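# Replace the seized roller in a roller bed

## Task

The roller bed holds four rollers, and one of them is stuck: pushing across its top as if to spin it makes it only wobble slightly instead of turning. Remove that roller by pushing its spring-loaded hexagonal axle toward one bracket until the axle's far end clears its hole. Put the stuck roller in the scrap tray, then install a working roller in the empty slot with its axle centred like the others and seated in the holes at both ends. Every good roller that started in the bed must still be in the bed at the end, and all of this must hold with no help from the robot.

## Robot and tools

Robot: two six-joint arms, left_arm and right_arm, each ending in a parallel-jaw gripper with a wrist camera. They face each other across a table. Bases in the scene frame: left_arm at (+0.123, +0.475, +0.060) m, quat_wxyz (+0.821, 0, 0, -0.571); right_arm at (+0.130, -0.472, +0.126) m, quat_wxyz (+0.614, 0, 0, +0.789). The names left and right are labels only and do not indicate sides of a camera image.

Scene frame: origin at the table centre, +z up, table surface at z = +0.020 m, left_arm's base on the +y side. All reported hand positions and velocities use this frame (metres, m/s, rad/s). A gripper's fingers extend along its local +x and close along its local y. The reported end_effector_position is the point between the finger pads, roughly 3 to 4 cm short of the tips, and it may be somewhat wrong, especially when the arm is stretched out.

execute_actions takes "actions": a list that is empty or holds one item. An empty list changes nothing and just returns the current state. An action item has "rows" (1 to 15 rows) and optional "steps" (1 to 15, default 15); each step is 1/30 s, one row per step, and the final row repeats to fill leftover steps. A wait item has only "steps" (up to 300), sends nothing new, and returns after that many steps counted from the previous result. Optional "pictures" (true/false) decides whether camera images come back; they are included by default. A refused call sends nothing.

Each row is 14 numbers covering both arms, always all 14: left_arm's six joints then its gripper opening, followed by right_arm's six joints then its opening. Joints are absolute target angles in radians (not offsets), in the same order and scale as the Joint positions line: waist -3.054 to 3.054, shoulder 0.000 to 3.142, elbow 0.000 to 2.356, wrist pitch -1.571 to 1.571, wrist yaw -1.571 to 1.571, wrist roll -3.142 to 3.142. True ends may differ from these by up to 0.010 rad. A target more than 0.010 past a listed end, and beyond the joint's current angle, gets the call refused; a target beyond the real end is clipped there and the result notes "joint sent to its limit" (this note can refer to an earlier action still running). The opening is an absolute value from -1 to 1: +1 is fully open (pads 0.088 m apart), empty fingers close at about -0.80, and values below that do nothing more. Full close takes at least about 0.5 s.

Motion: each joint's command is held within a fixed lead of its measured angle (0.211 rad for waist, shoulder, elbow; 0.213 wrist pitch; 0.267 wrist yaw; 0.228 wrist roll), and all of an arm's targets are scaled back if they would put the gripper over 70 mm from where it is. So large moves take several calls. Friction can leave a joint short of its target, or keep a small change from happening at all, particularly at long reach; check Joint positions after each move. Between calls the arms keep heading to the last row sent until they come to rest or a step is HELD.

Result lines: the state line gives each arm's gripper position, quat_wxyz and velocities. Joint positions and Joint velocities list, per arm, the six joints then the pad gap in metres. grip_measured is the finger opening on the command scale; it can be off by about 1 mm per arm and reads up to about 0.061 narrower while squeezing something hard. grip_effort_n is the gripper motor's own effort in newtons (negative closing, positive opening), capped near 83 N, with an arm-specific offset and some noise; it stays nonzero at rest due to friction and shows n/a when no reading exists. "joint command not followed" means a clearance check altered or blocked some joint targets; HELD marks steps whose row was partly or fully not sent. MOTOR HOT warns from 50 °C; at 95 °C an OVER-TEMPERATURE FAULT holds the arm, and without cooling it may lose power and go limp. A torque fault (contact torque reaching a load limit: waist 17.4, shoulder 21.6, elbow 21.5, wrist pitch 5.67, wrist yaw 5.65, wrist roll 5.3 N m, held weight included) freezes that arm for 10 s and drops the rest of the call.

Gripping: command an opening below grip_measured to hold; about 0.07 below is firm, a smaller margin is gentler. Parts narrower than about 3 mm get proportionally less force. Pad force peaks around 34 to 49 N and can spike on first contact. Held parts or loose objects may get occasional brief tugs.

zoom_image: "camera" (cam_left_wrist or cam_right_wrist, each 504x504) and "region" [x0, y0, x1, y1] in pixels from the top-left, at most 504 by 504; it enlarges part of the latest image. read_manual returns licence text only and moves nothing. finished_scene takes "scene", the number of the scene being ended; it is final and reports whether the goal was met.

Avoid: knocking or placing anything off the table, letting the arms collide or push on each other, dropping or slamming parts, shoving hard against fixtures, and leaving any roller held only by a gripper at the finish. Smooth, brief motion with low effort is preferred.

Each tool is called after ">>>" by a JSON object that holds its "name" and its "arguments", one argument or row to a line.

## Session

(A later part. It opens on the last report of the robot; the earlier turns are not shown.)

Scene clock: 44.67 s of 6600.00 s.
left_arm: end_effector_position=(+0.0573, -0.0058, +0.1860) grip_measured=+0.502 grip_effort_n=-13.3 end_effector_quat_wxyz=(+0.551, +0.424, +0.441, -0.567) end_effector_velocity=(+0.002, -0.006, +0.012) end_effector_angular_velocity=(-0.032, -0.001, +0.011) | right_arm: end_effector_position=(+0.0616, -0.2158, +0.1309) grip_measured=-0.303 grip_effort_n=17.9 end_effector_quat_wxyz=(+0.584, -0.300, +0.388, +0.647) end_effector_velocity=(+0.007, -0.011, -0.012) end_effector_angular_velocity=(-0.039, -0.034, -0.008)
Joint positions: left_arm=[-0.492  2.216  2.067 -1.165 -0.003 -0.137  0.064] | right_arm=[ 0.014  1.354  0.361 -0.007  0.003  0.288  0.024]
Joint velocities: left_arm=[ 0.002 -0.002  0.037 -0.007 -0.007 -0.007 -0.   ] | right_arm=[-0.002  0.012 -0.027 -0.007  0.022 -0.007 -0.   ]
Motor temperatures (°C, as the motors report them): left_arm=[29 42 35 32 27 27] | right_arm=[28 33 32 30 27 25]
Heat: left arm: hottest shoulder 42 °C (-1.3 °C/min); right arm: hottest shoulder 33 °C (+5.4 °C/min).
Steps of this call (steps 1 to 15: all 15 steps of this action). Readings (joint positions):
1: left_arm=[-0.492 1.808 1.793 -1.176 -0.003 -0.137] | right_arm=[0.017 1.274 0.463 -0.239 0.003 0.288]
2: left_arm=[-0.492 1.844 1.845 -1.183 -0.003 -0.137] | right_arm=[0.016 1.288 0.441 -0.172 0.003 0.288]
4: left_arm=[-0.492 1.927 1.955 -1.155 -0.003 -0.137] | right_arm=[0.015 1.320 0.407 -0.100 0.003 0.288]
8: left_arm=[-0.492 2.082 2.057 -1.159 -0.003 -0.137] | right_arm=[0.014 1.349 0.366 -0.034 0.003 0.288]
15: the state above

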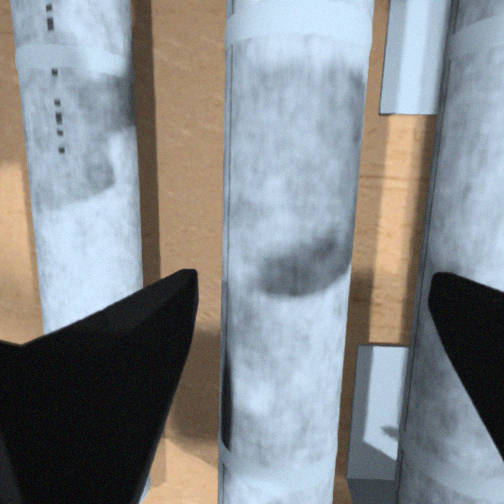

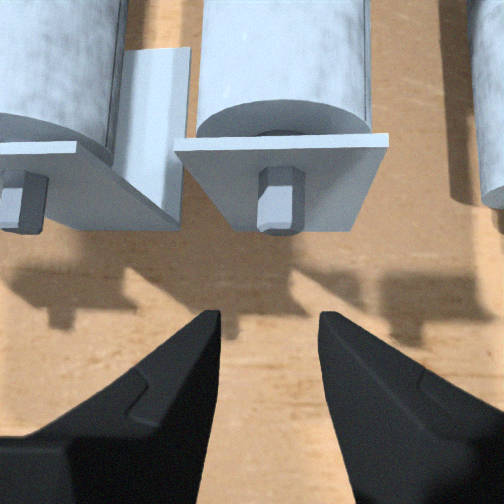

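>>> {"name": "execute_actions", "arguments": {
  "actions": [
    {"rows":[[-0.484,2.22,1.93,-1.01,0,-0.13,0.5,-0.015,1.46,0.425,0.04,0,0.27,-0.3]]}
  ]
}}

>>> {"name": "execute_actions", "arguments": {
  "actions": [
    {"rows":[[-0.484,2.22,1.83,-0.91,0,-0.13,0.5,-0.027,1.515,0.475,0.055,0,0.26,-0.3]]}
  ]
}}

Scene clock: 48.73 s of 6600.00 s.
left_arm: end_effector_position=(+0.0596, -0.0128, +0.1568) grip_measured=+0.502 grip_effort_n=-13.7 end_effector_quat_wxyz=(+0.557, +0.415, +0.434, -0.573) end_effector_velocity=(+0.001, +0.006, -0.010) end_effector_angular_velocity=(+0.025, -0.013, -0.007) | right_arm: end_effector_position=(+0.0640, -0.1991, +0.1253) grip_measured=-0.303 grip_effort_n=17.9 end_effector_quat_wxyz=(+0.588, -0.303, +0.389, +0.641) end_effector_velocity=(+0.002, -0.002, -0.002) end_effector_angular_velocity=(-0.008, -0.020, +0.012)
Joint positions: left_arm=[-0.486  2.215  1.942 -1.013 -0.003 -0.133  0.064] | right_arm=[-0.011  1.454  0.41   0.036  0.001  0.273  0.024]
Joint velocities: left_arm=[-0.002 -0.002 -0.037  0.007 -0.007  0.007 -0.   ] | right_arm=[-0.002  0.002 -0.002 -0.007  0.007 -0.022  0.   ]
Motor temperatures (°C, as the motors report them): left_arm=[29 44 35 32 27 27] | right_arm=[28 32 31 31 27 25]
Heat: left arm: hottest shoulder 44 °C (+1.2 °C/min); right arm: hottest shoulder 32 °C (+3.7 °C/min).
Steps of this call (steps 1 to 30: the robot went on to your last target; steps 31 to 90: nothing new was sent; then 0.57 s passed at rest; steps 91 to 105: all 15 steps of this action). Readings (joint positions):
91: left_arm=[-0.492 2.215 2.071 -1.144 -0.003 -0.137] | right_arm=[0.013 1.366 0.362 0.001 0.001 0.287]
92: left_arm=[-0.491 2.208 2.041 -1.101 -0.003 -0.137] | right_arm=[0.007 1.386 0.370 0.012 0.001 0.284]
94: left_arm=[-0.489 2.206 1.998 -1.061 -0.003 -0.136] | right_arm=[-0.003 1.425 0.388 0.023 0.001 0.279]
98: left_arm=[-0.486 2.215 1.949 -1.028 -0.003 -0.134] | right_arm=[-0.009 1.447 0.405 0.034 0.001 0.274]
105: the state above

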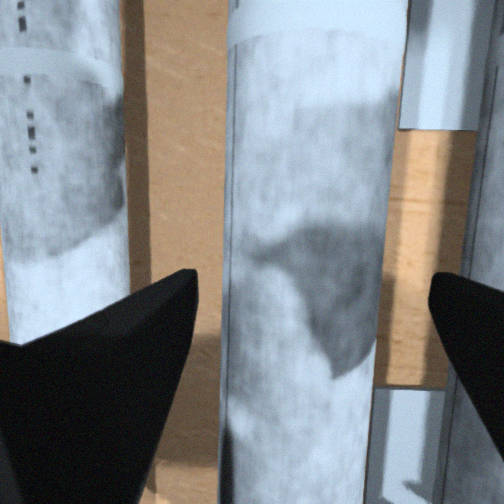

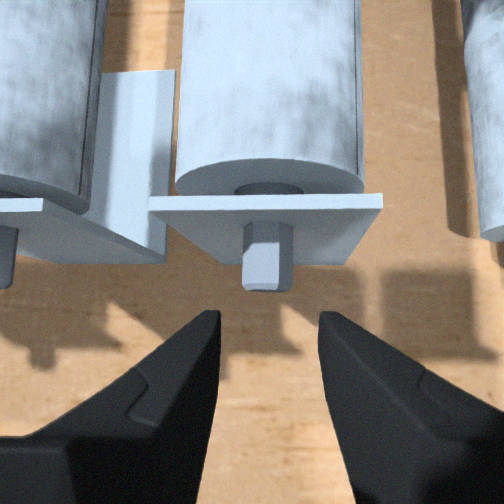

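Scene clock: 49.23 s of 6600.00 s.
left_arm: end_effector_position=(+0.0598, -0.0106, +0.1321) grip_measured=+0.502 grip_effort_n=-13.3 end_effector_quat_wxyz=(+0.558, +0.415, +0.434, -0.574) end_effector_velocity=(+0.001, +0.011, -0.009) end_effector_angular_velocity=(+0.043, -0.025, +0.006) | right_arm: end_effector_position=(+0.0639, -0.1833, +0.1268) grip_measured=-0.303 grip_effort_n=17.9 end_effector_quat_wxyz=(+0.591, -0.300, +0.385, +0.642) end_effector_velocity=(+0.002, -0.003, -0.001) end_effector_angular_velocity=(-0.017, -0.002, +0.003)
Joint positions: left_arm=[-0.486  2.213  1.841 -0.913 -0.003 -0.133  0.064] | right_arm=[-0.023  1.51   0.46   0.052  0.001  0.262  0.024]
Joint velocities: left_arm=[-0.007 -0.002 -0.027 -0.022 -0.022 -0.007 -0.   ] | right_arm=[-0.007 -0.002  0.002 -0.022 -0.007 -0.007 -0.   ]
Motor temperatures (°C, as the motors report them): left_arm=[29 44 35 32 27 27] | right_arm=[28 32 31 31 27 25]
Heat: left arm: hottest shoulder 44 °C (+1.2 °C/min); right arm: hottest shoulder 32 °C (+3.7 °C/min).
Steps of this call (steps 1 to 15: all 15 steps of this action). Readings (joint positions):
1: left_arm=[-0.486 2.215 1.932 -1.002 -0.003 -0.133] | right_arm=[-0.012 1.459 0.414 0.037 0.001 0.271]
2: left_arm=[-0.486 2.212 1.911 -0.972 -0.003 -0.133] | right_arm=[-0.014 1.471 0.422 0.039 0.001 0.269]
4: left_arm=[-0.486 2.211 1.881 -0.945 -0.003 -0.133] | right_arm=[-0.019 1.493 0.442 0.047 0.001 0.266]
8: left_arm=[-0.486 2.213 1.845 -0.924 -0.003 -0.133] | right_arm=[-0.022 1.504 0.459 0.052 0.001 0.263]
15: the state above

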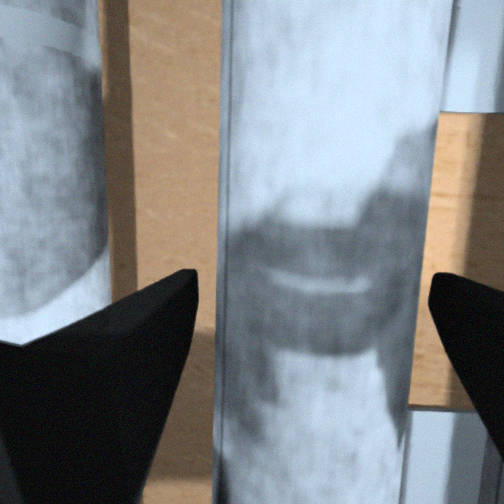

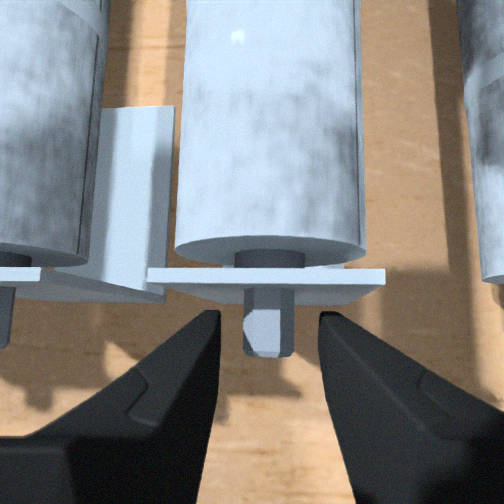

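>>> {"name": "execute_actions", "arguments": {
  "actions": [
    {"rows":[[-0.486,2.225,1.81,-0.89,0,-0.13,0.5,-0.025,1.528,0.487,0.055,0,0.26,-0.45],[-0.486,2.225,1.81,-0.89,0,-0.13,0.5,-0.025,1.528,0.487,0.055,0,0.26,-0.45],[-0.486,2.225,1.81,-0.89,0,-0.13,0.5,-0.025,1.528,0.487,0.055,0,0.26,-0.45],[-0.486,2.225,1.81,-0.89,0,-0.13,0.5,-0.025,1.528,0.487,0.055,0,0.26,-0.45],[-0.486,2.225,1.81,-0.89,0,-0.13,0.5,-0.025,1.528,0.487,0.055,0,0.26,-0.72]]}
  ],
  "pictures": false
}}

>>> {"name": "execute_actions", "arguments": {
  "actions": [
    {"rows":[[-0.486,2.225,1.81,-0.89,0,-0.13,0.3,-0.006,1.41,0.365,0.04,0,0.275,-0.72]]}
  ],
  "pictures": false
}}

>>> {"name": "execute_actions", "arguments": {
  "actions": [
    {"rows":[[-0.486,2.225,1.81,-0.89,0,-0.13,0,-0.006,1.41,0.365,0.04,0,0.275,-0.72]],"steps":10}
  ]
}}

Scene clock: 53.50 s of 6600.00 s.
left_arm: end_effector_position=(+0.0599, -0.0099, +0.1270) grip_measured=+0.502 grip_effort_n=-13.7 end_effector_quat_wxyz=(+0.558, +0.415, +0.434, -0.574) end_effector_velocity=(+0.000, +0.003, -0.002) end_effector_angular_velocity=(+0.012, -0.002, +0.021) | right_arm: end_effector_position=(+0.0633, -0.1803, +0.1270) grip_measured=-0.627 grip_effort_n=-83.5 end_effector_quat_wxyz=(+0.592, -0.300, +0.385, +0.642) end_effector_velocity=(+0.005, -0.003, -0.001) end_effector_angular_velocity=(-0.012, -0.026, -0.008)
Joint positions: left_arm=[-0.486  2.213  1.821 -0.892 -0.003 -0.133  0.064] | right_arm=[-0.023  1.521  0.472  0.052  0.001  0.262  0.008]
Joint velocities: left_arm=[-0.002 -0.002 -0.007 -0.007 -0.007 -0.022 -0.   ] | right_arm=[-0.002 -0.007 -0.002 -0.022  0.022 -0.007 -0.   ]
Motor temperatures (°C, as the motors report them): left_arm=[29 46 35 32 27 27] | right_arm=[28 32 32 31 27 25]
Heat: left arm: hottest shoulder 46 °C (+3.4 °C/min); right arm: hottest shoulder 32 °C (+3.4 °C/min).
Steps of this call (steps 1 to 15: the robot went on to your last target; steps 16 to 90: nothing new was sent; then 0.77 s passed at rest; steps 91 to 105: all 15 steps of this action). Readings (joint positions):
91: left_arm=[-0.486 2.213 1.838 -0.908 -0.003 -0.133] | right_arm=[-0.023 1.511 0.462 0.052 0.001 0.262]
92: left_arm=[-0.486 2.213 1.834 -0.903 -0.003 -0.133] | right_arm=[-0.023 1.514 0.464 0.052 0.001 0.262]
94: left_arm=[-0.486 2.213 1.829 -0.898 -0.003 -0.133] | right_arm=[-0.023 1.519 0.469 0.052 0.001 0.262]
98: left_arm=[-0.486 2.213 1.821 -0.894 -0.003 -0.133] | right_arm=[-0.023 1.521 0.472 0.052 0.001 0.262]
105: the state above

Scene clock: 54.00 s of 6600.00 s.
left_arm: end_effector_position=(+0.0599, -0.0101, +0.1270) grip_measured=+0.305 grip_effort_n=-13.7 end_effector_quat_wxyz=(+0.558, +0.415, +0.433, -0.574) end_effector_velocity=(+0.002, -0.001, +0.003) end_effector_angular_velocity=(-0.015, -0.017, +0.011) | right_arm: end_effector_position=(+0.0646, -0.1997, +0.1304) grip_measured=-0.627 grip_effort_n=-83.5 end_effector_quat_wxyz=(+0.593, -0.290, +0.381, +0.647) end_effector_velocity=(-0.002, -0.004, +0.004) end_effector_angular_velocity=(-0.006, +0.013, +0.016)
Joint positions: left_arm=[-0.486  2.213  1.821 -0.891 -0.003 -0.133  0.054] | right_arm=[-0.01   1.419  0.389  0.055  0.005  0.275  0.008]
Joint velocities: left_arm=[-0.002 -0.007 -0.002  0.007 -0.022 -0.007 -0.001] | right_arm=[-0.002 -0.037 -0.002 -0.037 -0.022 -0.007 -0.   ]
Motor temperatures (°C, as the motors report them): left_arm=[29 46 35 32 27 27] | right_arm=[28 32 32 31 27 25]
Heat: left arm: hottest shoulder 46 °C (+3.3 °C/min); right arm: hottest shoulder 32 °C (+3.3 °C/min).
Steps of this call (steps 1 to 15: all 15 steps of this action). Readings (joint positions):
1: left_arm=[-0.486 2.213 1.821 -0.892 -0.003 -0.133] | right_arm=[-0.023 1.513 0.466 0.053 0.001 0.263]
2: left_arm=[-0.486 2.213 1.821 -0.892 -0.003 -0.133] | right_arm=[-0.022 1.497 0.450 0.059 0.002 0.265]
4: left_arm=[-0.486 2.213 1.821 -0.891 -0.003 -0.133] | right_arm=[-0.016 1.467 0.421 0.060 0.001 0.270]
8: left_arm=[-0.486 2.213 1.821 -0.891 -0.003 -0.133] | right_arm=[-0.011 1.440 0.396 0.058 0.001 0.274]
15: the state above

Scene clock: 54.33 s of 6600.00 s.
left_arm: end_effector_position=(+0.0585, -0.0100, +0.1271) grip_measured=+0.059 grip_effort_n=-83.5 end_effector_quat_wxyz=(+0.556, +0.414, +0.434, -0.576) end_effector_velocity=(-0.000, -0.001, +0.001) end_effector_angular_velocity=(-0.007, +0.000, +0.021) | right_arm: end_effector_position=(+0.0646, -0.1998, +0.1305) grip_measured=-0.627 grip_effort_n=-83.5 end_effector_quat_wxyz=(+0.593, -0.290, +0.381, +0.647) end_effector_velocity=(+0.004, -0.003, -0.002) end_effector_angular_velocity=(-0.009, -0.013, -0.005)
Joint positions: left_arm=[-0.487  2.213  1.821 -0.891  0.001 -0.133  0.042] | right_arm=[-0.01   1.418  0.389  0.054  0.005  0.275  0.008]
Joint velocities: left_arm=[-0.002 -0.002 -0.002  0.007 -0.007 -0.022 -0.   ] | right_arm=[-0.007 -0.002 -0.007 -0.007  0.007 -0.007 -0.   ]
Motor temperatures (°C, as the motors report them): left_arm=[29 46 35 32 27 27] | right_arm=[28 32 32 31 27 25]
Heat: left arm: hottest shoulder 46 °C (+3.3 °C/min); right arm: hottest shoulder 32 °C (+3.3 °C/min).
Steps of this call (steps 1 to 10: all 10 steps of this action). Readings (joint positions):
1: left_arm=[-0.486 2.213 1.821 -0.891 -0.003 -0.133] | right_arm=[-0.010 1.418 0.389 0.055 0.005 0.275]
2: left_arm=[-0.486 2.213 1.821 -0.891 -0.002 -0.133] | right_arm=[-0.010 1.418 0.389 0.054 0.005 0.275]
4: left_arm=[-0.487 2.213 1.821 -0.890 0.001 -0.133] | right_arm=[-0.010 1.418 0.389 0.054 0.005 0.275]
8: left_arm=[-0.487 2.213 1.821 -0.891 0.001 -0.133] | right_arm=[-0.010 1.418 0.389 0.054 0.005 0.275]
10: the state above

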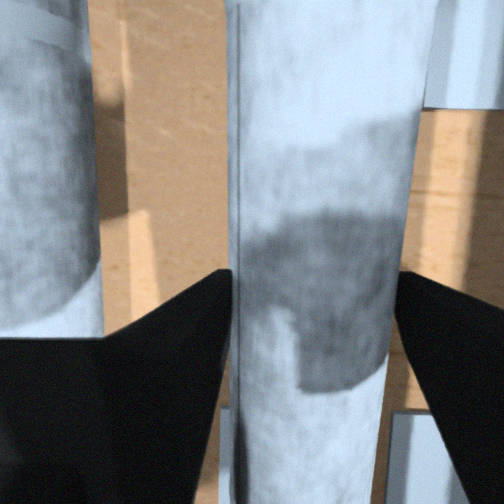

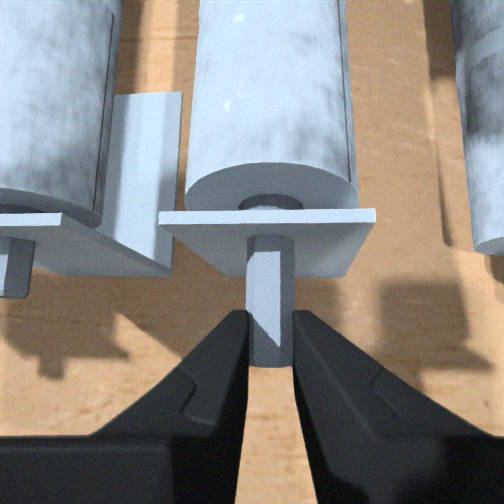

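>>> {"name": "execute_actions", "arguments": {
  "actions": [
    {"rows":[[-0.489,2.213,1.82,-0.89,0,-0.13,0.3,-0.006,1.41,0.36,0.04,0,0.275,-0.72]],"steps":6}
  ],
  "pictures": false
}}

>>> {"name": "execute_actions", "arguments": {
  "actions": [
    {"rows":[[-0.489,2.14,1.61,-0.64,0,-0.14,0.3,-0.006,1.41,0.36,0.04,0,0.275,-0.72]]}
  ],
  "pictures": false
}}

>>> {"name": "execute_actions", "arguments": {
  "actions": [
    {"rows":[[-0.489,2.145,1.61,-0.64,0,-0.14,-0.03,-0.006,1.41,0.36,0.04,0,0.275,-0.72]],"steps":10}
  ]
}}

>>> {"name": "execute_actions", "arguments": {
  "actions": [
    {"rows":[[-0.489,2.2,1.87,-0.945,0,-0.135,-0.03,-0.006,1.415,0.355,0.04,0,0.275,-0.72]]}
  ]
}}

Scene clock: 61.87 s of 6600.00 s.
left_arm: end_effector_position=(+0.0585, -0.0100, +0.1271) grip_measured=+0.244 grip_effort_n=17.0 end_effector_quat_wxyz=(+0.556, +0.414, +0.434, -0.576) end_effector_velocity=(+0.000, +0.002, +0.002) end_effector_angular_velocity=(+0.002, -0.005, +0.007) | right_arm: end_effector_position=(+0.0647, -0.2002, +0.1302) grip_measured=-0.627 grip_effort_n=-83.5 end_effector_quat_wxyz=(+0.593, -0.291, +0.381, +0.647) end_effector_velocity=(+0.000, +0.003, +0.002) end_effector_angular_velocity=(+0.011, +0.005, +0.003)
Joint positions: left_arm=[-0.487  2.213  1.821 -0.891  0.001 -0.133  0.051] | right_arm=[-0.01   1.418  0.387  0.055  0.005  0.275  0.008]
Joint velocities: left_arm=[-0.002 -0.007 -0.002 -0.007 -0.007 -0.007  0.022] | right_arm=[-0.007 -0.002  0.002  0.007 -0.007 -0.007  0.   ]
Motor temperatures (°C, as the motors report them): left_arm=[29 48 35 32 27 27] | right_arm=[28 31 31 30 27 25]
Heat: left arm: hottest shoulder 48 °C (+5.0 °C/min); right arm: hottest shoulder 31 °C (+2.0 °C/min).
Steps of this call (steps 1 to 15: the robot went on to your last target; steps 16 to 90: nothing new was sent; then 4.33 s passed at rest; steps 91 to 96: all 6 steps of this action). Readings (joint positions):
91: left_arm=[-0.487 2.213 1.821 -0.891 0.001 -0.133] | right_arm=[-0.010 1.418 0.388 0.054 0.005 0.275]
92: left_arm=[-0.487 2.213 1.821 -0.891 0.001 -0.133] | right_arm=[-0.010 1.418 0.388 0.055 0.005 0.275]
94: left_arm=[-0.487 2.213 1.821 -0.891 0.001 -0.133] | right_arm=[-0.010 1.418 0.387 0.055 0.005 0.275]
96: the state above

Scene clock: 62.37 s of 6600.00 s.
left_arm: end_effector_position=(+0.0583, -0.0120, +0.1115) grip_measured=+0.297 grip_effort_n=16.0 end_effector_quat_wxyz=(+0.576, +0.377, +0.406, -0.601) end_effector_velocity=(-0.000, -0.002, +0.018) end_effector_angular_velocity=(-0.041, +0.007, +0.021) | right_arm: end_effector_position=(+0.0647, -0.2003, +0.1301) grip_measured=-0.627 grip_effort_n=-83.5 end_effector_quat_wxyz=(+0.593, -0.291, +0.381, +0.647) end_effector_velocity=(+0.001, -0.004, -0.002) end_effector_angular_velocity=(-0.017, -0.002, +0.008)
Joint positions: left_arm=[-0.487  2.151  1.623 -0.644  0.001 -0.136  0.054] | right_arm=[-0.01   1.418  0.387  0.055  0.005  0.275  0.008]
Joint velocities: left_arm=[-0.002 -0.042 -0.007  0.007 -0.007 -0.022  0.   ] | right_arm=[-0.002 -0.007 -0.002 -0.022 -0.007 -0.007 -0.   ]
Motor temperatures (°C, as the motors report them): left_arm=[29 48 35 32 27 27] | right_arm=[28 31 31 30 27 25]
Heat: left arm: hottest shoulder 48 °C (+5.1 °C/min); right arm: hottest shoulder 31 °C (+2.0 °C/min).
Steps of this call (steps 1 to 15: all 15 steps of this action). Readings (joint positions):
1: left_arm=[-0.487 2.207 1.799 -0.858 0.001 -0.133] | right_arm=[-0.010 1.418 0.387 0.055 0.005 0.275]
2: left_arm=[-0.487 2.189 1.754 -0.798 0.001 -0.133] | right_arm=[-0.010 1.418 0.387 0.055 0.005 0.275]
4: left_arm=[-0.487 2.167 1.690 -0.733 0.001 -0.134] | right_arm=[-0.010 1.418 0.387 0.055 0.005 0.275]
8: left_arm=[-0.487 2.161 1.638 -0.668 0.001 -0.136] | right_arm=[-0.010 1.418 0.387 0.055 0.005 0.275]
15: the state above

Scene clock: 62.70 s of 6600.00 s.
left_arm: end_effector_position=(+0.0582, -0.0121, +0.1122) grip_measured=+0.124 grip_effort_n=-83.5 end_effector_quat_wxyz=(+0.576, +0.376, +0.406, -0.602) end_effector_velocity=(+0.001, +0.005, -0.002) end_effector_angular_velocity=(+0.021, -0.007, +0.007) | right_arm: end_effector_position=(+0.0647, -0.2002, +0.1302) grip_measured=-0.627 grip_effort_n=-83.5 end_effector_quat_wxyz=(+0.593, -0.291, +0.381, +0.647) end_effector_velocity=(+0.000, -0.000, +0.000) end_effector_angular_velocity=(+0.000, -0.010, +0.004)
Joint positions: left_arm=[-0.487  2.149  1.622 -0.642  0.001 -0.136  0.045] | right_arm=[-0.01   1.418  0.387  0.055  0.005  0.275  0.008]
Joint velocities: left_arm=[-0.002 -0.002 -0.002 -0.022 -0.007 -0.007 -0.   ] | right_arm=[ 0.002 -0.002  0.002 -0.007  0.007 -0.007  0.   ]
Motor temperatures (°C, as the motors report them): left_arm=[29 49 35 32 27 27] | right_arm=[28 31 31 30 27 25]
Heat: left arm: hottest shoulder 49 °C (+6.0 °C/min); right arm: hottest shoulder 31 °C (+2.0 °C/min).
Steps of this call (steps 1 to 10: all 10 steps of this action). Readings (joint positions):
1: left_arm=[-0.487 2.150 1.623 -0.643 0.001 -0.136] | right_arm=[-0.010 1.418 0.387 0.055 0.005 0.275]
2: left_arm=[-0.487 2.150 1.623 -0.642 0.001 -0.136] | right_arm=[-0.010 1.418 0.387 0.055 0.005 0.275]
4: left_arm=[-0.487 2.149 1.622 -0.642 0.001 -0.136] | right_arm=[-0.010 1.418 0.387 0.055 0.005 0.275]
8: left_arm=[-0.487 2.149 1.622 -0.642 0.001 -0.136] | right_arm=[-0.010 1.418 0.387 0.055 0.005 0.275]
10: the state above

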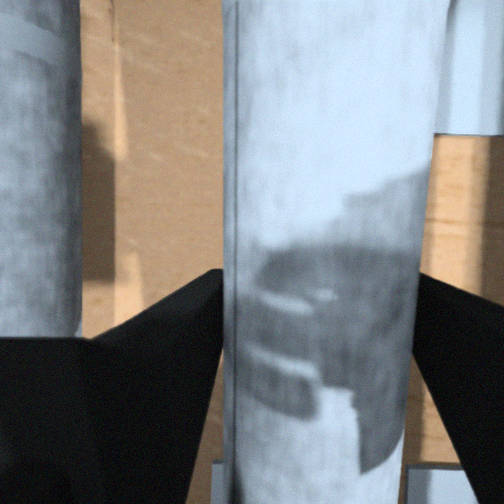

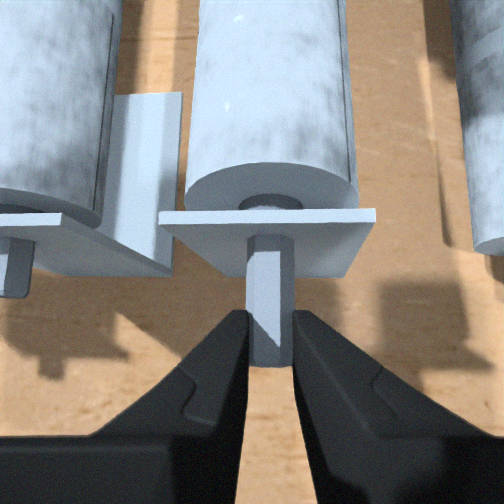

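Scene clock: 63.20 s of 6600.00 s.
left_arm: end_effector_position=(+0.0579, -0.0127, +0.1347) grip_measured=+0.124 grip_effort_n=-83.5 end_effector_quat_wxyz=(+0.558, +0.412, +0.433, -0.576) end_effector_velocity=(+0.002, +0.002, +0.009) end_effector_angular_velocity=(+0.010, -0.016, +0.025) | right_arm: end_effector_position=(+0.0647, -0.2030, +0.1279) grip_measured=-0.627 grip_effort_n=-83.5 end_effector_quat_wxyz=(+0.591, -0.293, +0.383, +0.647) end_effector_velocity=(-0.002, -0.002, +0.000) end_effector_angular_velocity=(-0.006, +0.013, +0.016)
Joint positions: left_arm=[-0.488  2.216  1.855 -0.917  0.001 -0.136  0.045] | right_arm=[-0.01   1.418  0.379  0.057  0.001  0.275  0.008]
Joint velocities: left_arm=[-0.002 -0.002  0.037 -0.051 -0.022 -0.022 -0.   ] | right_arm=[-0.002 -0.007 -0.002 -0.007 -0.022 -0.007 -0.   ]
Motor temperatures (°C, as the motors report them): left_arm=[29 49 35 31 27 27] | right_arm=[28 31 31 30 27 25]
Heat: left arm: hottest shoulder 49 °C (+6.1 °C/min); right arm: hottest shoulder 31 °C (+2.0 °C/min).
Steps of this call (steps 1 to 15: all 15 steps of this action). Readings (joint positions):
1: left_arm=[-0.487 2.150 1.638 -0.659 0.001 -0.136] | right_arm=[-0.010 1.418 0.387 0.056 0.005 0.275]
2: left_arm=[-0.487 2.167 1.685 -0.713 0.002 -0.136] | right_arm=[-0.010 1.418 0.386 0.057 0.005 0.275]
4: left_arm=[-0.488 2.195 1.760 -0.800 0.001 -0.136] | right_arm=[-0.010 1.418 0.385 0.057 0.005 0.275]
8: left_arm=[-0.488 2.206 1.832 -0.888 0.001 -0.136] | right_arm=[-0.010 1.418 0.380 0.057 0.002 0.275]
15: the state above

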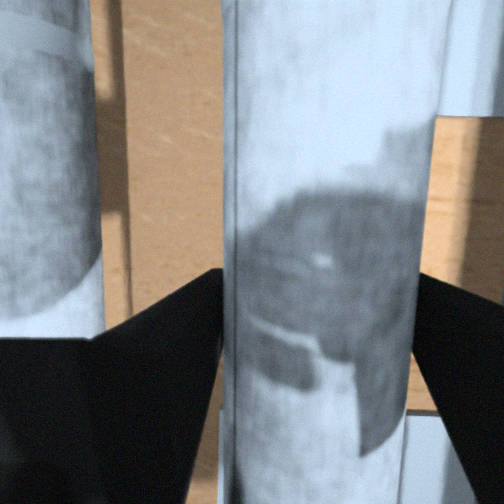

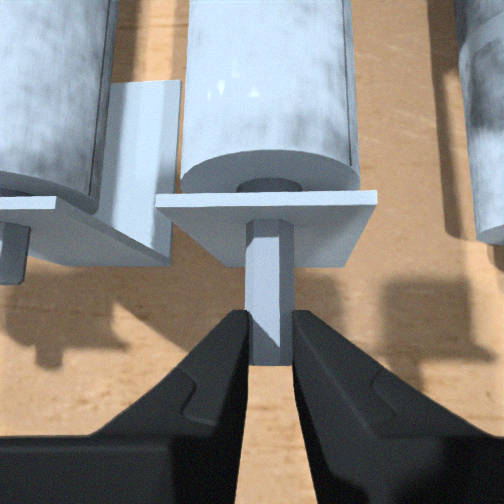

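>>> {"name": "execute_actions", "arguments": {
  "actions": [
    {"rows":[[-0.489,2.265,2.09,-1.15,0,-0.135,-0.03,-0.006,1.43,0.36,0.04,0,0.275,-0.72]]}
  ],
  "pictures": false
}}

>>> {"name": "execute_actions", "arguments": {
  "actions": [
    {"rows":[[-0.489,2.265,2.09,-1.15,0,-0.135,-0.03,-0.022,1.52,0.47,0.05,0,0.265,-0.72]]}
  ]
}}

Scene clock: 68.23 s of 6600.00 s.
left_arm: end_effector_position=(+0.0577, -0.0151, +0.1535) grip_measured=+0.124 grip_effort_n=-83.5 end_effector_quat_wxyz=(+0.545, +0.434, +0.450, -0.559) end_effector_velocity=(-0.002, +0.001, +0.005) end_effector_angular_velocity=(+0.003, +0.005, -0.011) | right_arm: end_effector_position=(+0.0648, -0.2042, +0.1246) grip_measured=-0.627 grip_effort_n=-83.5 end_effector_quat_wxyz=(+0.589, -0.297, +0.386, +0.644) end_effector_velocity=(+0.003, -0.005, -0.004) end_effector_angular_velocity=(-0.024, -0.016, -0.000)
Joint positions: left_arm=[-0.488  2.29   2.068 -1.125 -0.    -0.136  0.045] | right_arm=[-0.009  1.431  0.379  0.058  0.001  0.275  0.008]
Joint velocities: left_arm=[-0.002 -0.002  0.017 -0.022  0.007  0.007 -0.   ] | right_arm=[-0.002  0.002 -0.002 -0.022  0.007 -0.007 -0.   ]
Motor temperatures (°C, as the motors report them): left_arm=[29 52 35 31 27 27] | right_arm=[28 31 31 30 27 25]
Heat: left arm: hottest shoulder 52 °C (+9.0 °C/min); right arm: hottest shoulder 31 °C (+1.0 °C/min). Fold the left arm in close to its base before you think long.
MOTOR HOT: a motor of the left arm reached 50 °C. Now the hottest motor of the left arm, joint 2 (shoulder), reports 52 °C. The temperature limit of the motors' drives, at which the controller stops that arm, is 95 °C. To cool a motor, set the load down, stop pushing, or move to a pose that needs little force.
Steps of this call (steps 1 to 15: the robot went on to your last target; steps 16 to 90: nothing new was sent; then 1.53 s passed at rest; steps 91 to 105: all 15 steps of this action). Readings (joint positions):
91: left_arm=[-0.488 2.223 1.878 -0.940 0.000 -0.136] | right_arm=[-0.010 1.419 0.379 0.058 0.001 0.275]
92: left_arm=[-0.488 2.244 1.929 -0.993 0.000 -0.136] | right_arm=[-0.009 1.421 0.379 0.058 0.001 0.275]
94: left_arm=[-0.488 2.268 1.997 -1.056 0.000 -0.136] | right_arm=[-0.009 1.425 0.379 0.058 0.001 0.275]
98: left_arm=[-0.488 2.281 2.050 -1.109 -0.000 -0.136] | right_arm=[-0.009 1.431 0.379 0.058 0.001 0.275]
105: the state above

Scene clock: 68.73 s of 6600.00 s.
left_arm: end_effector_position=(+0.0583, -0.0133, +0.1541) grip_measured=+0.124 grip_effort_n=-83.5 end_effector_quat_wxyz=(+0.544, +0.437, +0.451, -0.557) end_effector_velocity=(+0.000, +0.003, -0.001) end_effector_angular_velocity=(+0.011, -0.007, +0.006) | right_arm: end_effector_position=(+0.0640, -0.1810, +0.1273) grip_measured=-0.627 grip_effort_n=-83.5 end_effector_quat_wxyz=(+0.594, -0.297, +0.385, +0.641) end_effector_velocity=(-0.001, +0.002, +0.001) end_effector_angular_velocity=(+0.007, +0.004, +0.008)
Joint positions: left_arm=[-0.487  2.29   2.072 -1.138 -0.001 -0.135  0.045] | right_arm=[-0.023  1.515  0.465  0.058  0.005  0.267  0.008]
Joint velocities: left_arm=[-0.002 -0.002 -0.007 -0.007 -0.007 -0.007 -0.   ] | right_arm=[-0.002  0.002  0.002  0.007 -0.007 -0.007 -0.   ]
Motor temperatures (°C, as the motors report them): left_arm=[29 52 35 31 27 27] | right_arm=[28 31 31 30 27 25]
Heat: left arm: hottest shoulder 52 °C (+9.1 °C/min); right arm: hottest shoulder 31 °C (+1.0 °C/min). Fold the left arm in close to its base before you think long.
MOTOR HOT: still on. Now the hottest motor of the left arm, joint 2 (shoulder), reports 52 °C; a drive's own limit is 95 °C.
Steps of this call (steps 1 to 15: all 15 steps of this action). Readings (joint positions):
1: left_arm=[-0.488 2.290 2.068 -1.126 -0.000 -0.136] | right_arm=[-0.009 1.440 0.387 0.056 0.001 0.275]
2: left_arm=[-0.488 2.290 2.069 -1.128 -0.000 -0.136] | right_arm=[-0.011 1.456 0.403 0.048 0.001 0.274]
4: left_arm=[-0.487 2.290 2.071 -1.133 -0.001 -0.136] | right_arm=[-0.017 1.487 0.435 0.056 0.005 0.270]
8: left_arm=[-0.487 2.290 2.072 -1.134 -0.001 -0.135] | right_arm=[-0.022 1.511 0.460 0.058 0.005 0.268]
15: the state above

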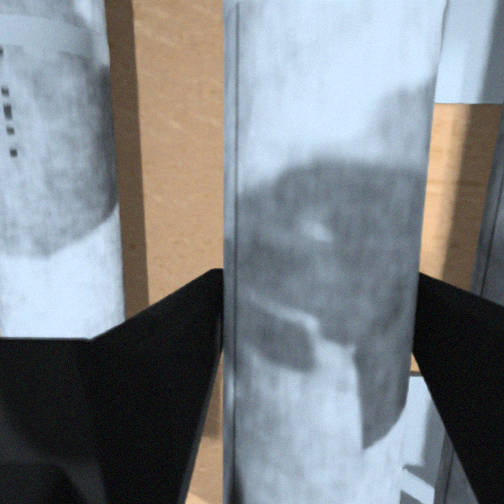

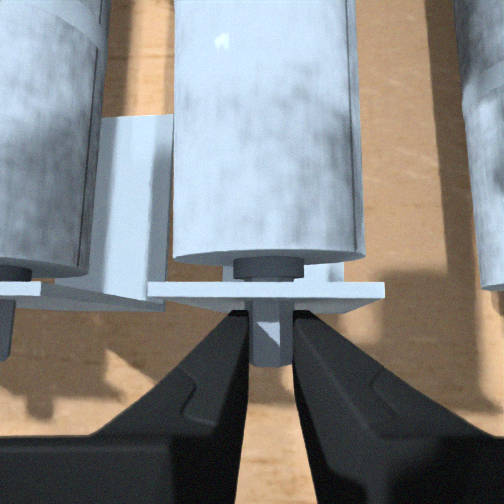

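>>> {"name": "execute_actions", "arguments": {
  "actions": [
    {"rows":[[-0.489,2.265,2.145,-1.235,0,-0.135,-0.03,-0.022,1.515,0.465,0.05,0,0.265,-0.3]]}
  ],
  "pictures": false
}}

>>> {"name": "execute_actions", "arguments": {
  "actions": [
    {"rows":[[-0.497,2.18,2.045,-1.245,0,-0.14,-0.03,0,1.1,0.03,0.5,0,0.1,-0.3]]}
  ]
}}

Scene clock: 72.37 s of 6600.00 s.
left_arm: end_effector_position=(+0.0584, -0.0128, +0.1576) grip_measured=+0.124 grip_effort_n=-83.5 end_effector_quat_wxyz=(+0.540, +0.443, +0.456, -0.552) end_effector_velocity=(-0.000, +0.000, +0.001) end_effector_angular_velocity=(+0.002, -0.006, +0.006) | right_arm: end_effector_position=(+0.0640, -0.1823, +0.1263) grip_measured=-0.308 grip_effort_n=17.9 end_effector_quat_wxyz=(+0.593, -0.299, +0.387, +0.640) end_effector_velocity=(-0.001, -0.006, -0.004) end_effector_angular_velocity=(-0.029, +0.008, +0.016)
Joint positions: left_arm=[-0.487  2.311  2.124 -1.189 -0.001 -0.134  0.045] | right_arm=[-0.023  1.516  0.466  0.05   0.003  0.267  0.024]
Joint velocities: left_arm=[-0.002  0.002  0.007 -0.007 -0.007 -0.007 -0.   ] | right_arm=[-0.002  0.002 -0.002 -0.022 -0.022 -0.007  0.002]
Motor temperatures (°C, as the motors report them): left_arm=[29 55 36 31 27 27] | right_arm=[28 31 31 30 27 25]
Heat: left arm: hottest shoulder 55 °C (+12.0 °C/min); right arm: hottest shoulder 31 °C (+1.0 °C/min). Fold the left arm in close to its base before you think long.
MOTOR HOT: still on. Now the hottest motor of the left arm, joint 2 (shoulder), reports 55 °C; a drive's own limit is 95 °C.
Steps of this call (steps 1 to 15: the robot went on to your last target; steps 16 to 90: nothing new was sent; then 0.13 s passed at rest; steps 91 to 105: all 15 steps of this action). Readings (joint positions):
91: left_arm=[-0.487 2.290 2.076 -1.144 -0.001 -0.134] | right_arm=[-0.023 1.516 0.466 0.058 0.005 0.267]
92: left_arm=[-0.487 2.293 2.088 -1.156 -0.001 -0.134] | right_arm=[-0.023 1.516 0.466 0.057 0.004 0.267]
94: left_arm=[-0.487 2.301 2.104 -1.171 -0.001 -0.134] | right_arm=[-0.023 1.516 0.466 0.050 0.003 0.267]
98: left_arm=[-0.487 2.308 2.119 -1.185 -0.001 -0.134] | right_arm=[-0.023 1.516 0.466 0.050 0.003 0.267]
105: the state above

Scene clock: 82.53 s of 6600.00 s.
left_arm: end_effector_position=(+0.0583, -0.0127, +0.1528) grip_measured=+0.124 grip_effort_n=-83.5 end_effector_quat_wxyz=(+0.541, +0.441, +0.454, -0.553) end_effector_velocity=(+0.001, +0.005, -0.001) end_effector_angular_velocity=(+0.021, -0.006, +0.021) | right_arm: end_effector_position=(+0.0682, -0.2232, +0.1621) grip_measured=-0.303 grip_effort_n=17.9 end_effector_quat_wxyz=(+0.602, -0.191, +0.211, +0.746) end_effector_velocity=(+0.000, +0.002, +0.004) end_effector_angular_velocity=(+0.017, +0.002, +0.003)
Joint positions: left_arm=[-0.488  2.301  2.088 -1.155 -0.002 -0.134  0.045] | right_arm=[-0.004  1.106  0.04   0.496  0.002  0.102  0.024]
Joint velocities: left_arm=[-0.002 -0.002 -0.002 -0.022 -0.007 -0.022 -0.   ] | right_arm=[-0.007 -0.007  0.002  0.007 -0.007 -0.007  0.   ]
Motor temperatures (°C, as the motors report them): left_arm=[29 58 36 31 27 27] | right_arm=[28 30 31 32 27 25]
Heat: left arm: hottest shoulder 58 °C (+16.1 °C/min); right arm: hottest wrist pitch 32 °C (+1.0 °C/min). Fold the left arm in close to its base before you think long.
TORQUE FAULT: the external load on joint 4 (wrist pitch) of the left arm reached its load limit, and that arm stopped for 10 seconds. A torque fault stops only its own arm. That arm's remaining commands of this call were not run. That arm holds where it stopped, with its grip as last carried out, and accepts commands again: back off and push less far. That arm stops again, at the same cost, whenever a joint's load reaches its limit.
MOTOR HOT: still on. Now the hottest motor of the left arm, joint 2 (shoulder), reports 58 °C; a drive's own limit is 95 °C.
The stop of the left arm began at step 5 of this call (marked STOPPED below). From that step on that arm followed nothing that you had sent. 11 of its steps, steps kept back included, did not run and will not run. Nothing is kept back now, and the robot has no last target.
Steps of this call (steps 1 to 15: all 15 steps of this action; steps 16 to 305: the stop continued). Readings (joint positions):
1: left_arm=[-0.488 2.311 2.119 -1.188 -0.001 -0.134] | right_arm=[-0.023 1.498 0.445 0.081 0.003 0.245]
2: left_arm=[-0.488 2.303 2.106 -1.177 -0.002 -0.134] | right_arm=[-0.019 1.457 0.400 0.139 0.003 0.204]
4: left_arm=[-0.488 2.294 2.089 -1.164 -0.002 -0.134] | right_arm=[-0.010 1.350 0.303 0.233 0.002 0.156]
5: left_arm=[-0.488 2.301 2.088 -1.155 -0.002 -0.134] | right_arm=[-0.008 1.302 0.256 0.282 0.002 0.142] STOPPED (the left arm)
8: left_arm=[-0.488 2.301 2.088 -1.155 -0.002 -0.134] | right_arm=[-0.005 1.179 0.129 0.408 0.002 0.118]
305: the state above

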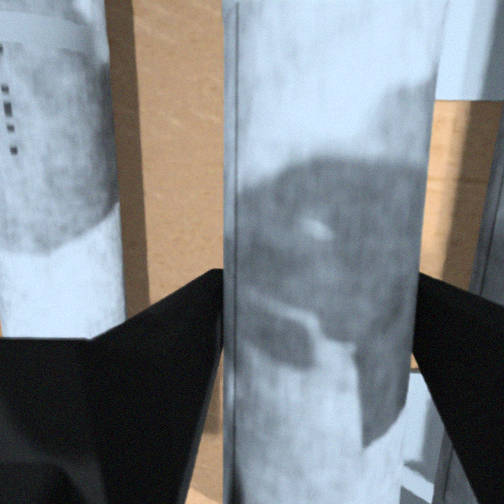

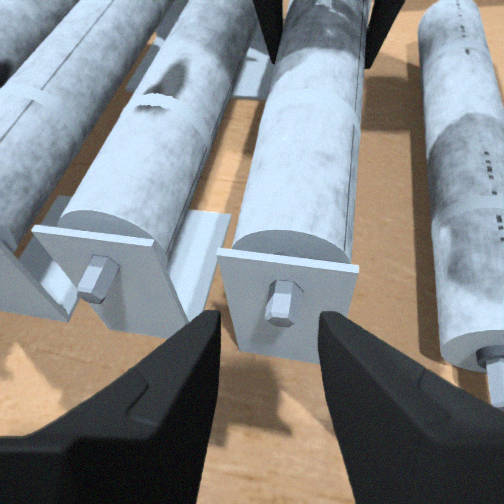

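Body jammed on far plate; lift straight first.

>>> {"name": "execute_actions", "arguments": {
  "actions": [
    {"rows":[[-0.489,2.28,2.18,-1.215,0,-0.135,-0.03,0,1.1,0.03,0.6,0,0.1,-0.3]]}
  ]
}}

Scene clock: 84.47 s of 6600.00 s.
left_arm: end_effector_position=(+0.0580, -0.0106, +0.1607) grip_measured=+0.124 grip_effort_n=-83.5 end_effector_quat_wxyz=(+0.537, +0.447, +0.459, -0.549) end_effector_velocity=(+0.000, +0.001, +0.002) end_effector_angular_velocity=(+0.002, -0.006, +0.006) | right_arm: end_effector_position=(+0.0658, -0.2138, +0.1801) grip_measured=-0.303 grip_effort_n=17.9 end_effector_quat_wxyz=(+0.608, -0.153, +0.182, +0.758) end_effector_velocity=(-0.000, -0.002, -0.002) end_effector_angular_velocity=(+0.002, -0.016, +0.014)
Joint positions: left_arm=[-0.489  2.315  2.145 -1.218 -0.    -0.134  0.045] | right_arm=[-0.004  1.103  0.036  0.596  0.002  0.102  0.024]
Joint velocities: left_arm=[-0.002 -0.002  0.002 -0.007 -0.007 -0.007 -0.   ] | right_arm=[-0.002  0.002 -0.007  0.007 -0.007 -0.022 -0.   ]
Motor temperatures (°C, as the motors report them): left_arm=[29 59 36 31 27 27] | right_arm=[28 30 31 32 27 25]
Heat: left arm: hottest shoulder 59 °C (+17.1 °C/min); right arm: hottest wrist pitch 32 °C (+1.0 °C/min). Fold the left arm in close to its base before you think long.
MOTOR HOT: still on. Now the hottest motor of the left arm, joint 2 (shoulder), reports 59 °C; a drive's own limit is 95 °C.
Steps of this call (steps 1 to 43: nothing new was sent; steps 44 to 58: all 15 steps of this action). Readings (joint positions):
44: left_arm=[-0.488 2.301 2.095 -1.160 -0.002 -0.134] | right_arm=[-0.004 1.106 0.039 0.508 0.002 0.102]
45: left_arm=[-0.488 2.305 2.108 -1.172 -0.002 -0.134] | right_arm=[-0.004 1.106 0.036 0.531 0.002 0.102]
47: left_arm=[-0.488 2.312 2.124 -1.185 -0.002 -0.134] | right_arm=[-0.004 1.105 0.036 0.567 0.002 0.102]
51: left_arm=[-0.489 2.315 2.139 -1.213 -0.001 -0.134] | right_arm=[-0.004 1.103 0.036 0.586 0.002 0.102]
58: the state above

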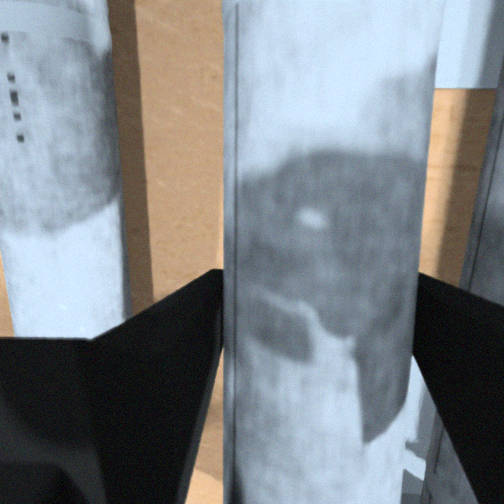

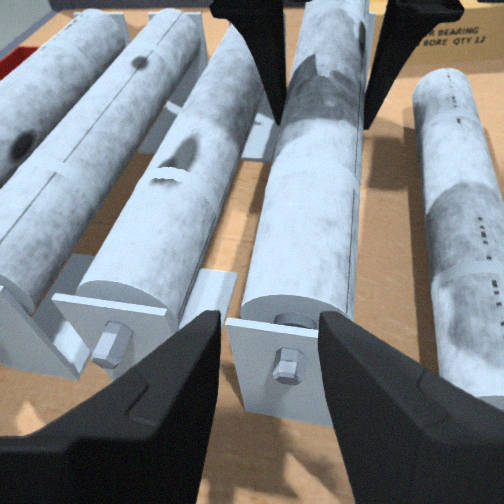

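Now clearing.

>>> {"name": "execute_actions", "arguments": {
  "actions": [
    {"rows":[[-0.492,2.27,2.17,-1.265,0,-0.135,-0.03,0,1.1,0.03,0.55,0,0.1,-0.3]]}
  ]
}}

Scene clock: 86.17 s of 6600.00 s.
left_arm: end_effector_position=(+0.0581, -0.0096, +0.1620) grip_measured=+0.124 grip_effort_n=-83.5 end_effector_quat_wxyz=(+0.536, +0.448, +0.460, -0.548) end_effector_velocity=(-0.002, +0.000, +0.002) end_effector_angular_velocity=(-0.006, +0.012, +0.018) | right_arm: end_effector_position=(+0.0670, -0.2184, +0.1714) grip_measured=-0.303 grip_effort_n=17.9 end_effector_quat_wxyz=(+0.605, -0.171, +0.196, +0.753) end_effector_velocity=(-0.002, -0.003, -0.004) end_effector_angular_velocity=(-0.022, -0.001, +0.020)
Joint positions: left_arm=[-0.489  2.315  2.151 -1.228 -0.    -0.134  0.045] | right_arm=[-0.004  1.103  0.035  0.551  0.002  0.102  0.024]
Joint velocities: left_arm=[-0.002 -0.007 -0.007  0.007  0.007 -0.022 -0.   ] | right_arm=[-0.002 -0.002 -0.002 -0.022 -0.022 -0.007 -0.   ]
Motor temperatures (°C, as the motors report them): left_arm=[29 60 36 31 27 27] | right_arm=[28 30 31 32 27 25]
Heat: left arm: hottest shoulder 60 °C (+18.2 °C/min); right arm: hottest wrist pitch 32 °C (+1.0 °C/min). Fold the left arm in close to its base before you think long.
MOTOR HOT: still on. Now the hottest motor of the left arm, joint 2 (shoulder), reports 60 °C; a drive's own limit is 95 °C.
Steps of this call (steps 1 to 15: the robot went on to your last target; steps 16 to 36: nothing new was sent; steps 37 to 51: all 15 steps of this action). Readings (joint positions):
37: left_arm=[-0.489 2.315 2.146 -1.221 -0.000 -0.134] | right_arm=[-0.004 1.103 0.036 0.594 0.002 0.102]
38: left_arm=[-0.489 2.315 2.146 -1.222 -0.000 -0.134] | right_arm=[-0.004 1.103 0.036 0.585 0.002 0.102]
40: left_arm=[-0.489 2.315 2.148 -1.225 -0.000 -0.134] | right_arm=[-0.004 1.103 0.036 0.566 0.002 0.102]
44: left_arm=[-0.489 2.315 2.150 -1.227 -0.000 -0.134] | right_arm=[-0.004 1.103 0.035 0.557 0.002 0.102]
51: the state above

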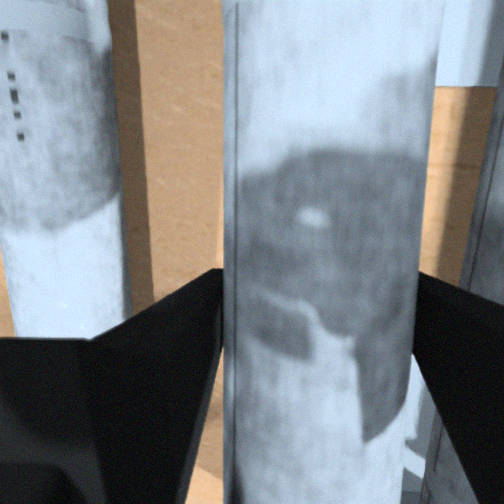

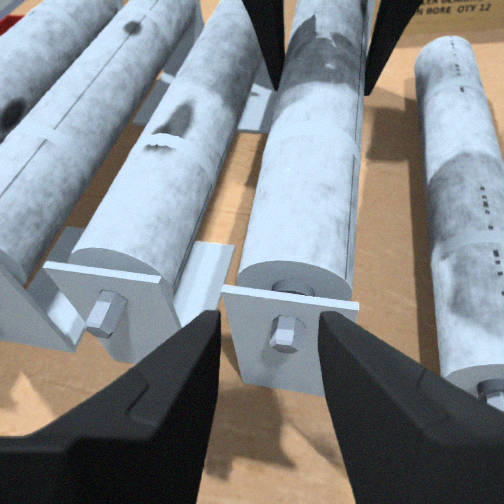

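Only the collar cleared; lift more.

>>> {"name": "execute_actions", "arguments": {
  "actions": [
    {"rows":[[-0.492,2.28,2.255,-1.285,0,-0.135,-0.03,0,1.1,0.03,0.7,0,0.1,0.3]]}
  ]
}}

Scene clock: 88.33 s of 6600.00 s.
left_arm: end_effector_position=(+0.0569, -0.0108, +0.1727) grip_measured=+0.124 grip_effort_n=-83.5 end_effector_quat_wxyz=(+0.536, +0.444, +0.464, -0.548) end_effector_velocity=(+0.000, +0.002, +0.000) end_effector_angular_velocity=(+0.006, -0.009, -0.008) | right_arm: end_effector_position=(+0.0639, -0.2061, +0.1990) grip_measured=+0.290 grip_effort_n=17.9 end_effector_quat_wxyz=(+0.612, -0.115, +0.153, +0.767) end_effector_velocity=(+0.002, +0.000, +0.001) end_effector_angular_velocity=(+0.013, -0.021, -0.001)
Joint positions: left_arm=[-0.488  2.328  2.216 -1.28   0.008 -0.141  0.045] | right_arm=[-0.004  1.101  0.032  0.696  0.002  0.102  0.053]
Joint velocities: left_arm=[-0.002 -0.002 -0.002 -0.007 -0.007  0.007 -0.   ] | right_arm=[-0.002 -0.002 -0.002  0.007  0.007 -0.022  0.003]
Motor temperatures (°C, as the motors report them): left_arm=[29 62 36 31 27 27] | right_arm=[28 30 31 32 27 25]
Heat: left arm: hottest shoulder 62 °C (+20.3 °C/min); right arm: hottest wrist pitch 32 °C (+1.0 °C/min). Fold the left arm in close to its base before you think long.
MOTOR HOT: still on. Now the hottest motor of the left arm, joint 2 (shoulder), reports 62 °C; a drive's own limit is 95 °C.
Steps of this call (steps 1 to 15: the robot went on to your last target; steps 16 to 50: nothing new was sent; steps 51 to 65: all 15 steps of this action). Readings (joint positions):
51: left_arm=[-0.489 2.315 2.159 -1.233 -0.000 -0.134] | right_arm=[-0.004 1.103 0.035 0.564 0.002 0.102]
52: left_arm=[-0.489 2.322 2.175 -1.246 -0.000 -0.134] | right_arm=[-0.004 1.103 0.032 0.597 0.002 0.102]
54: left_arm=[-0.489 2.328 2.192 -1.260 -0.000 -0.134] | right_arm=[-0.004 1.103 0.032 0.653 0.002 0.102]
58: left_arm=[-0.489 2.328 2.213 -1.278 0.007 -0.139] | right_arm=[-0.004 1.101 0.032 0.680 0.002 0.102]
65: the state above

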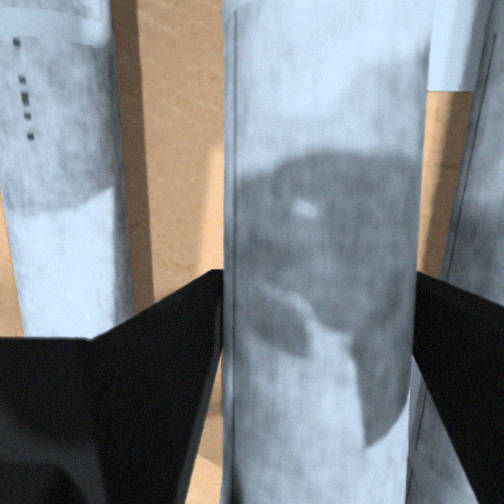

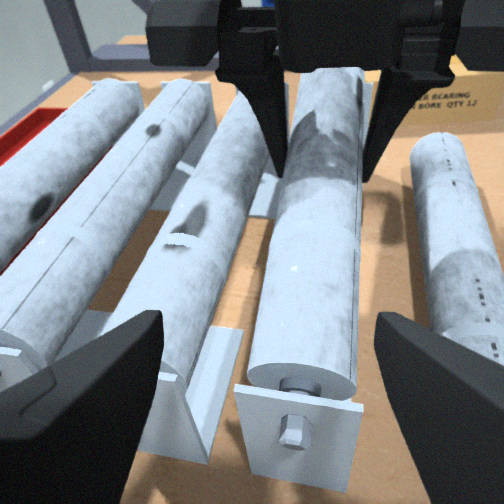

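>>> {"name": "execute_actions", "arguments": {
  "actions": [
    {"rows":[[-0.492,2.275,2.245,-1.33,0,-0.14,-0.03,0,1.1,0.03,0.7,0,0.1,0.3]]}
  ]
}}

Scene clock: 90.43 s of 6600.00 s.
left_arm: end_effector_position=(+0.0572, -0.0054, +0.1723) grip_measured=+0.124 grip_effort_n=-83.5 end_effector_quat_wxyz=(+0.530, +0.452, +0.470, -0.542) end_effector_velocity=(-0.002, +0.003, -0.001) end_effector_angular_velocity=(+0.013, +0.007, +0.004) | right_arm: end_effector_position=(+0.0639, -0.2060, +0.1992) grip_measured=+0.297 grip_effort_n=17.9 end_effector_quat_wxyz=(+0.612, -0.115, +0.153, +0.767) end_effector_velocity=(+0.001, -0.001, -0.002) end_effector_angular_velocity=(-0.009, +0.007, -0.003)
Joint positions: left_arm=[-0.489  2.328  2.219 -1.307  0.009 -0.141  0.045] | right_arm=[-0.004  1.101  0.032  0.697  0.002  0.102  0.054]
Joint velocities: left_arm=[-0.002 -0.002 -0.007 -0.007  0.007 -0.007 -0.   ] | right_arm=[-0.007 -0.002 -0.002 -0.007 -0.007  0.007 -0.   ]
Motor temperatures (°C, as the motors report them): left_arm=[29 64 37 31 27 27] | right_arm=[28 30 31 33 27 25]
Heat: left arm: hottest shoulder 64 °C (+22.3 °C/min); right arm: hottest wrist pitch 33 °C (+2.0 °C/min). Fold the left arm in close to its base before you think long.
MOTOR HOT: still on. Now the hottest motor of the left arm, joint 2 (shoulder), reports 64 °C; a drive's own limit is 95 °C.
Steps of this call (steps 1 to 15: the robot went on to your last target; steps 16 to 48: nothing new was sent; steps 49 to 63: all 15 steps of this action). Readings (joint positions):
49: left_arm=[-0.488 2.328 2.217 -1.282 0.008 -0.141] | right_arm=[-0.004 1.101 0.032 0.697 0.002 0.102]
50: left_arm=[-0.488 2.328 2.217 -1.285 0.008 -0.141] | right_arm=[-0.004 1.101 0.032 0.697 0.002 0.102]
52: left_arm=[-0.488 2.328 2.217 -1.293 0.008 -0.141] | right_arm=[-0.004 1.101 0.032 0.697 0.002 0.102]
56: left_arm=[-0.488 2.328 2.218 -1.304 0.009 -0.141] | right_arm=[-0.004 1.101 0.032 0.697 0.002 0.102]
63: the state above

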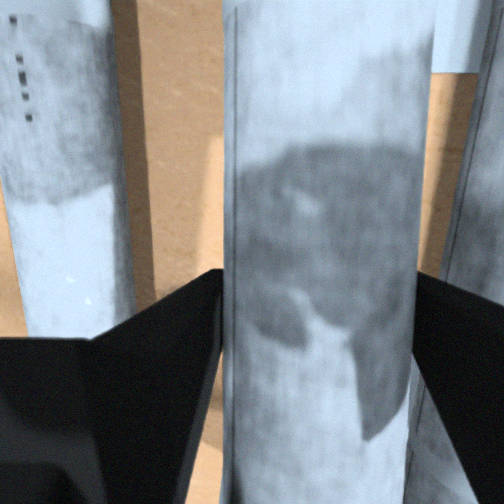

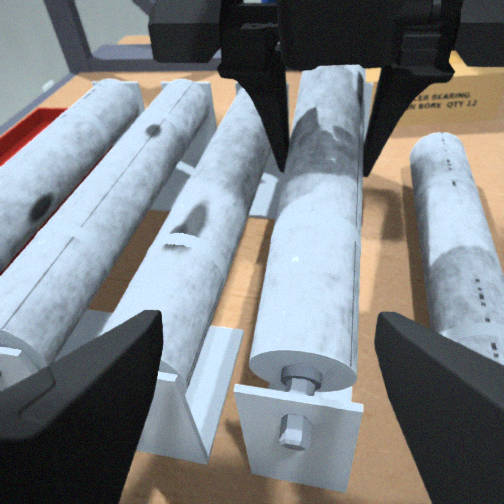

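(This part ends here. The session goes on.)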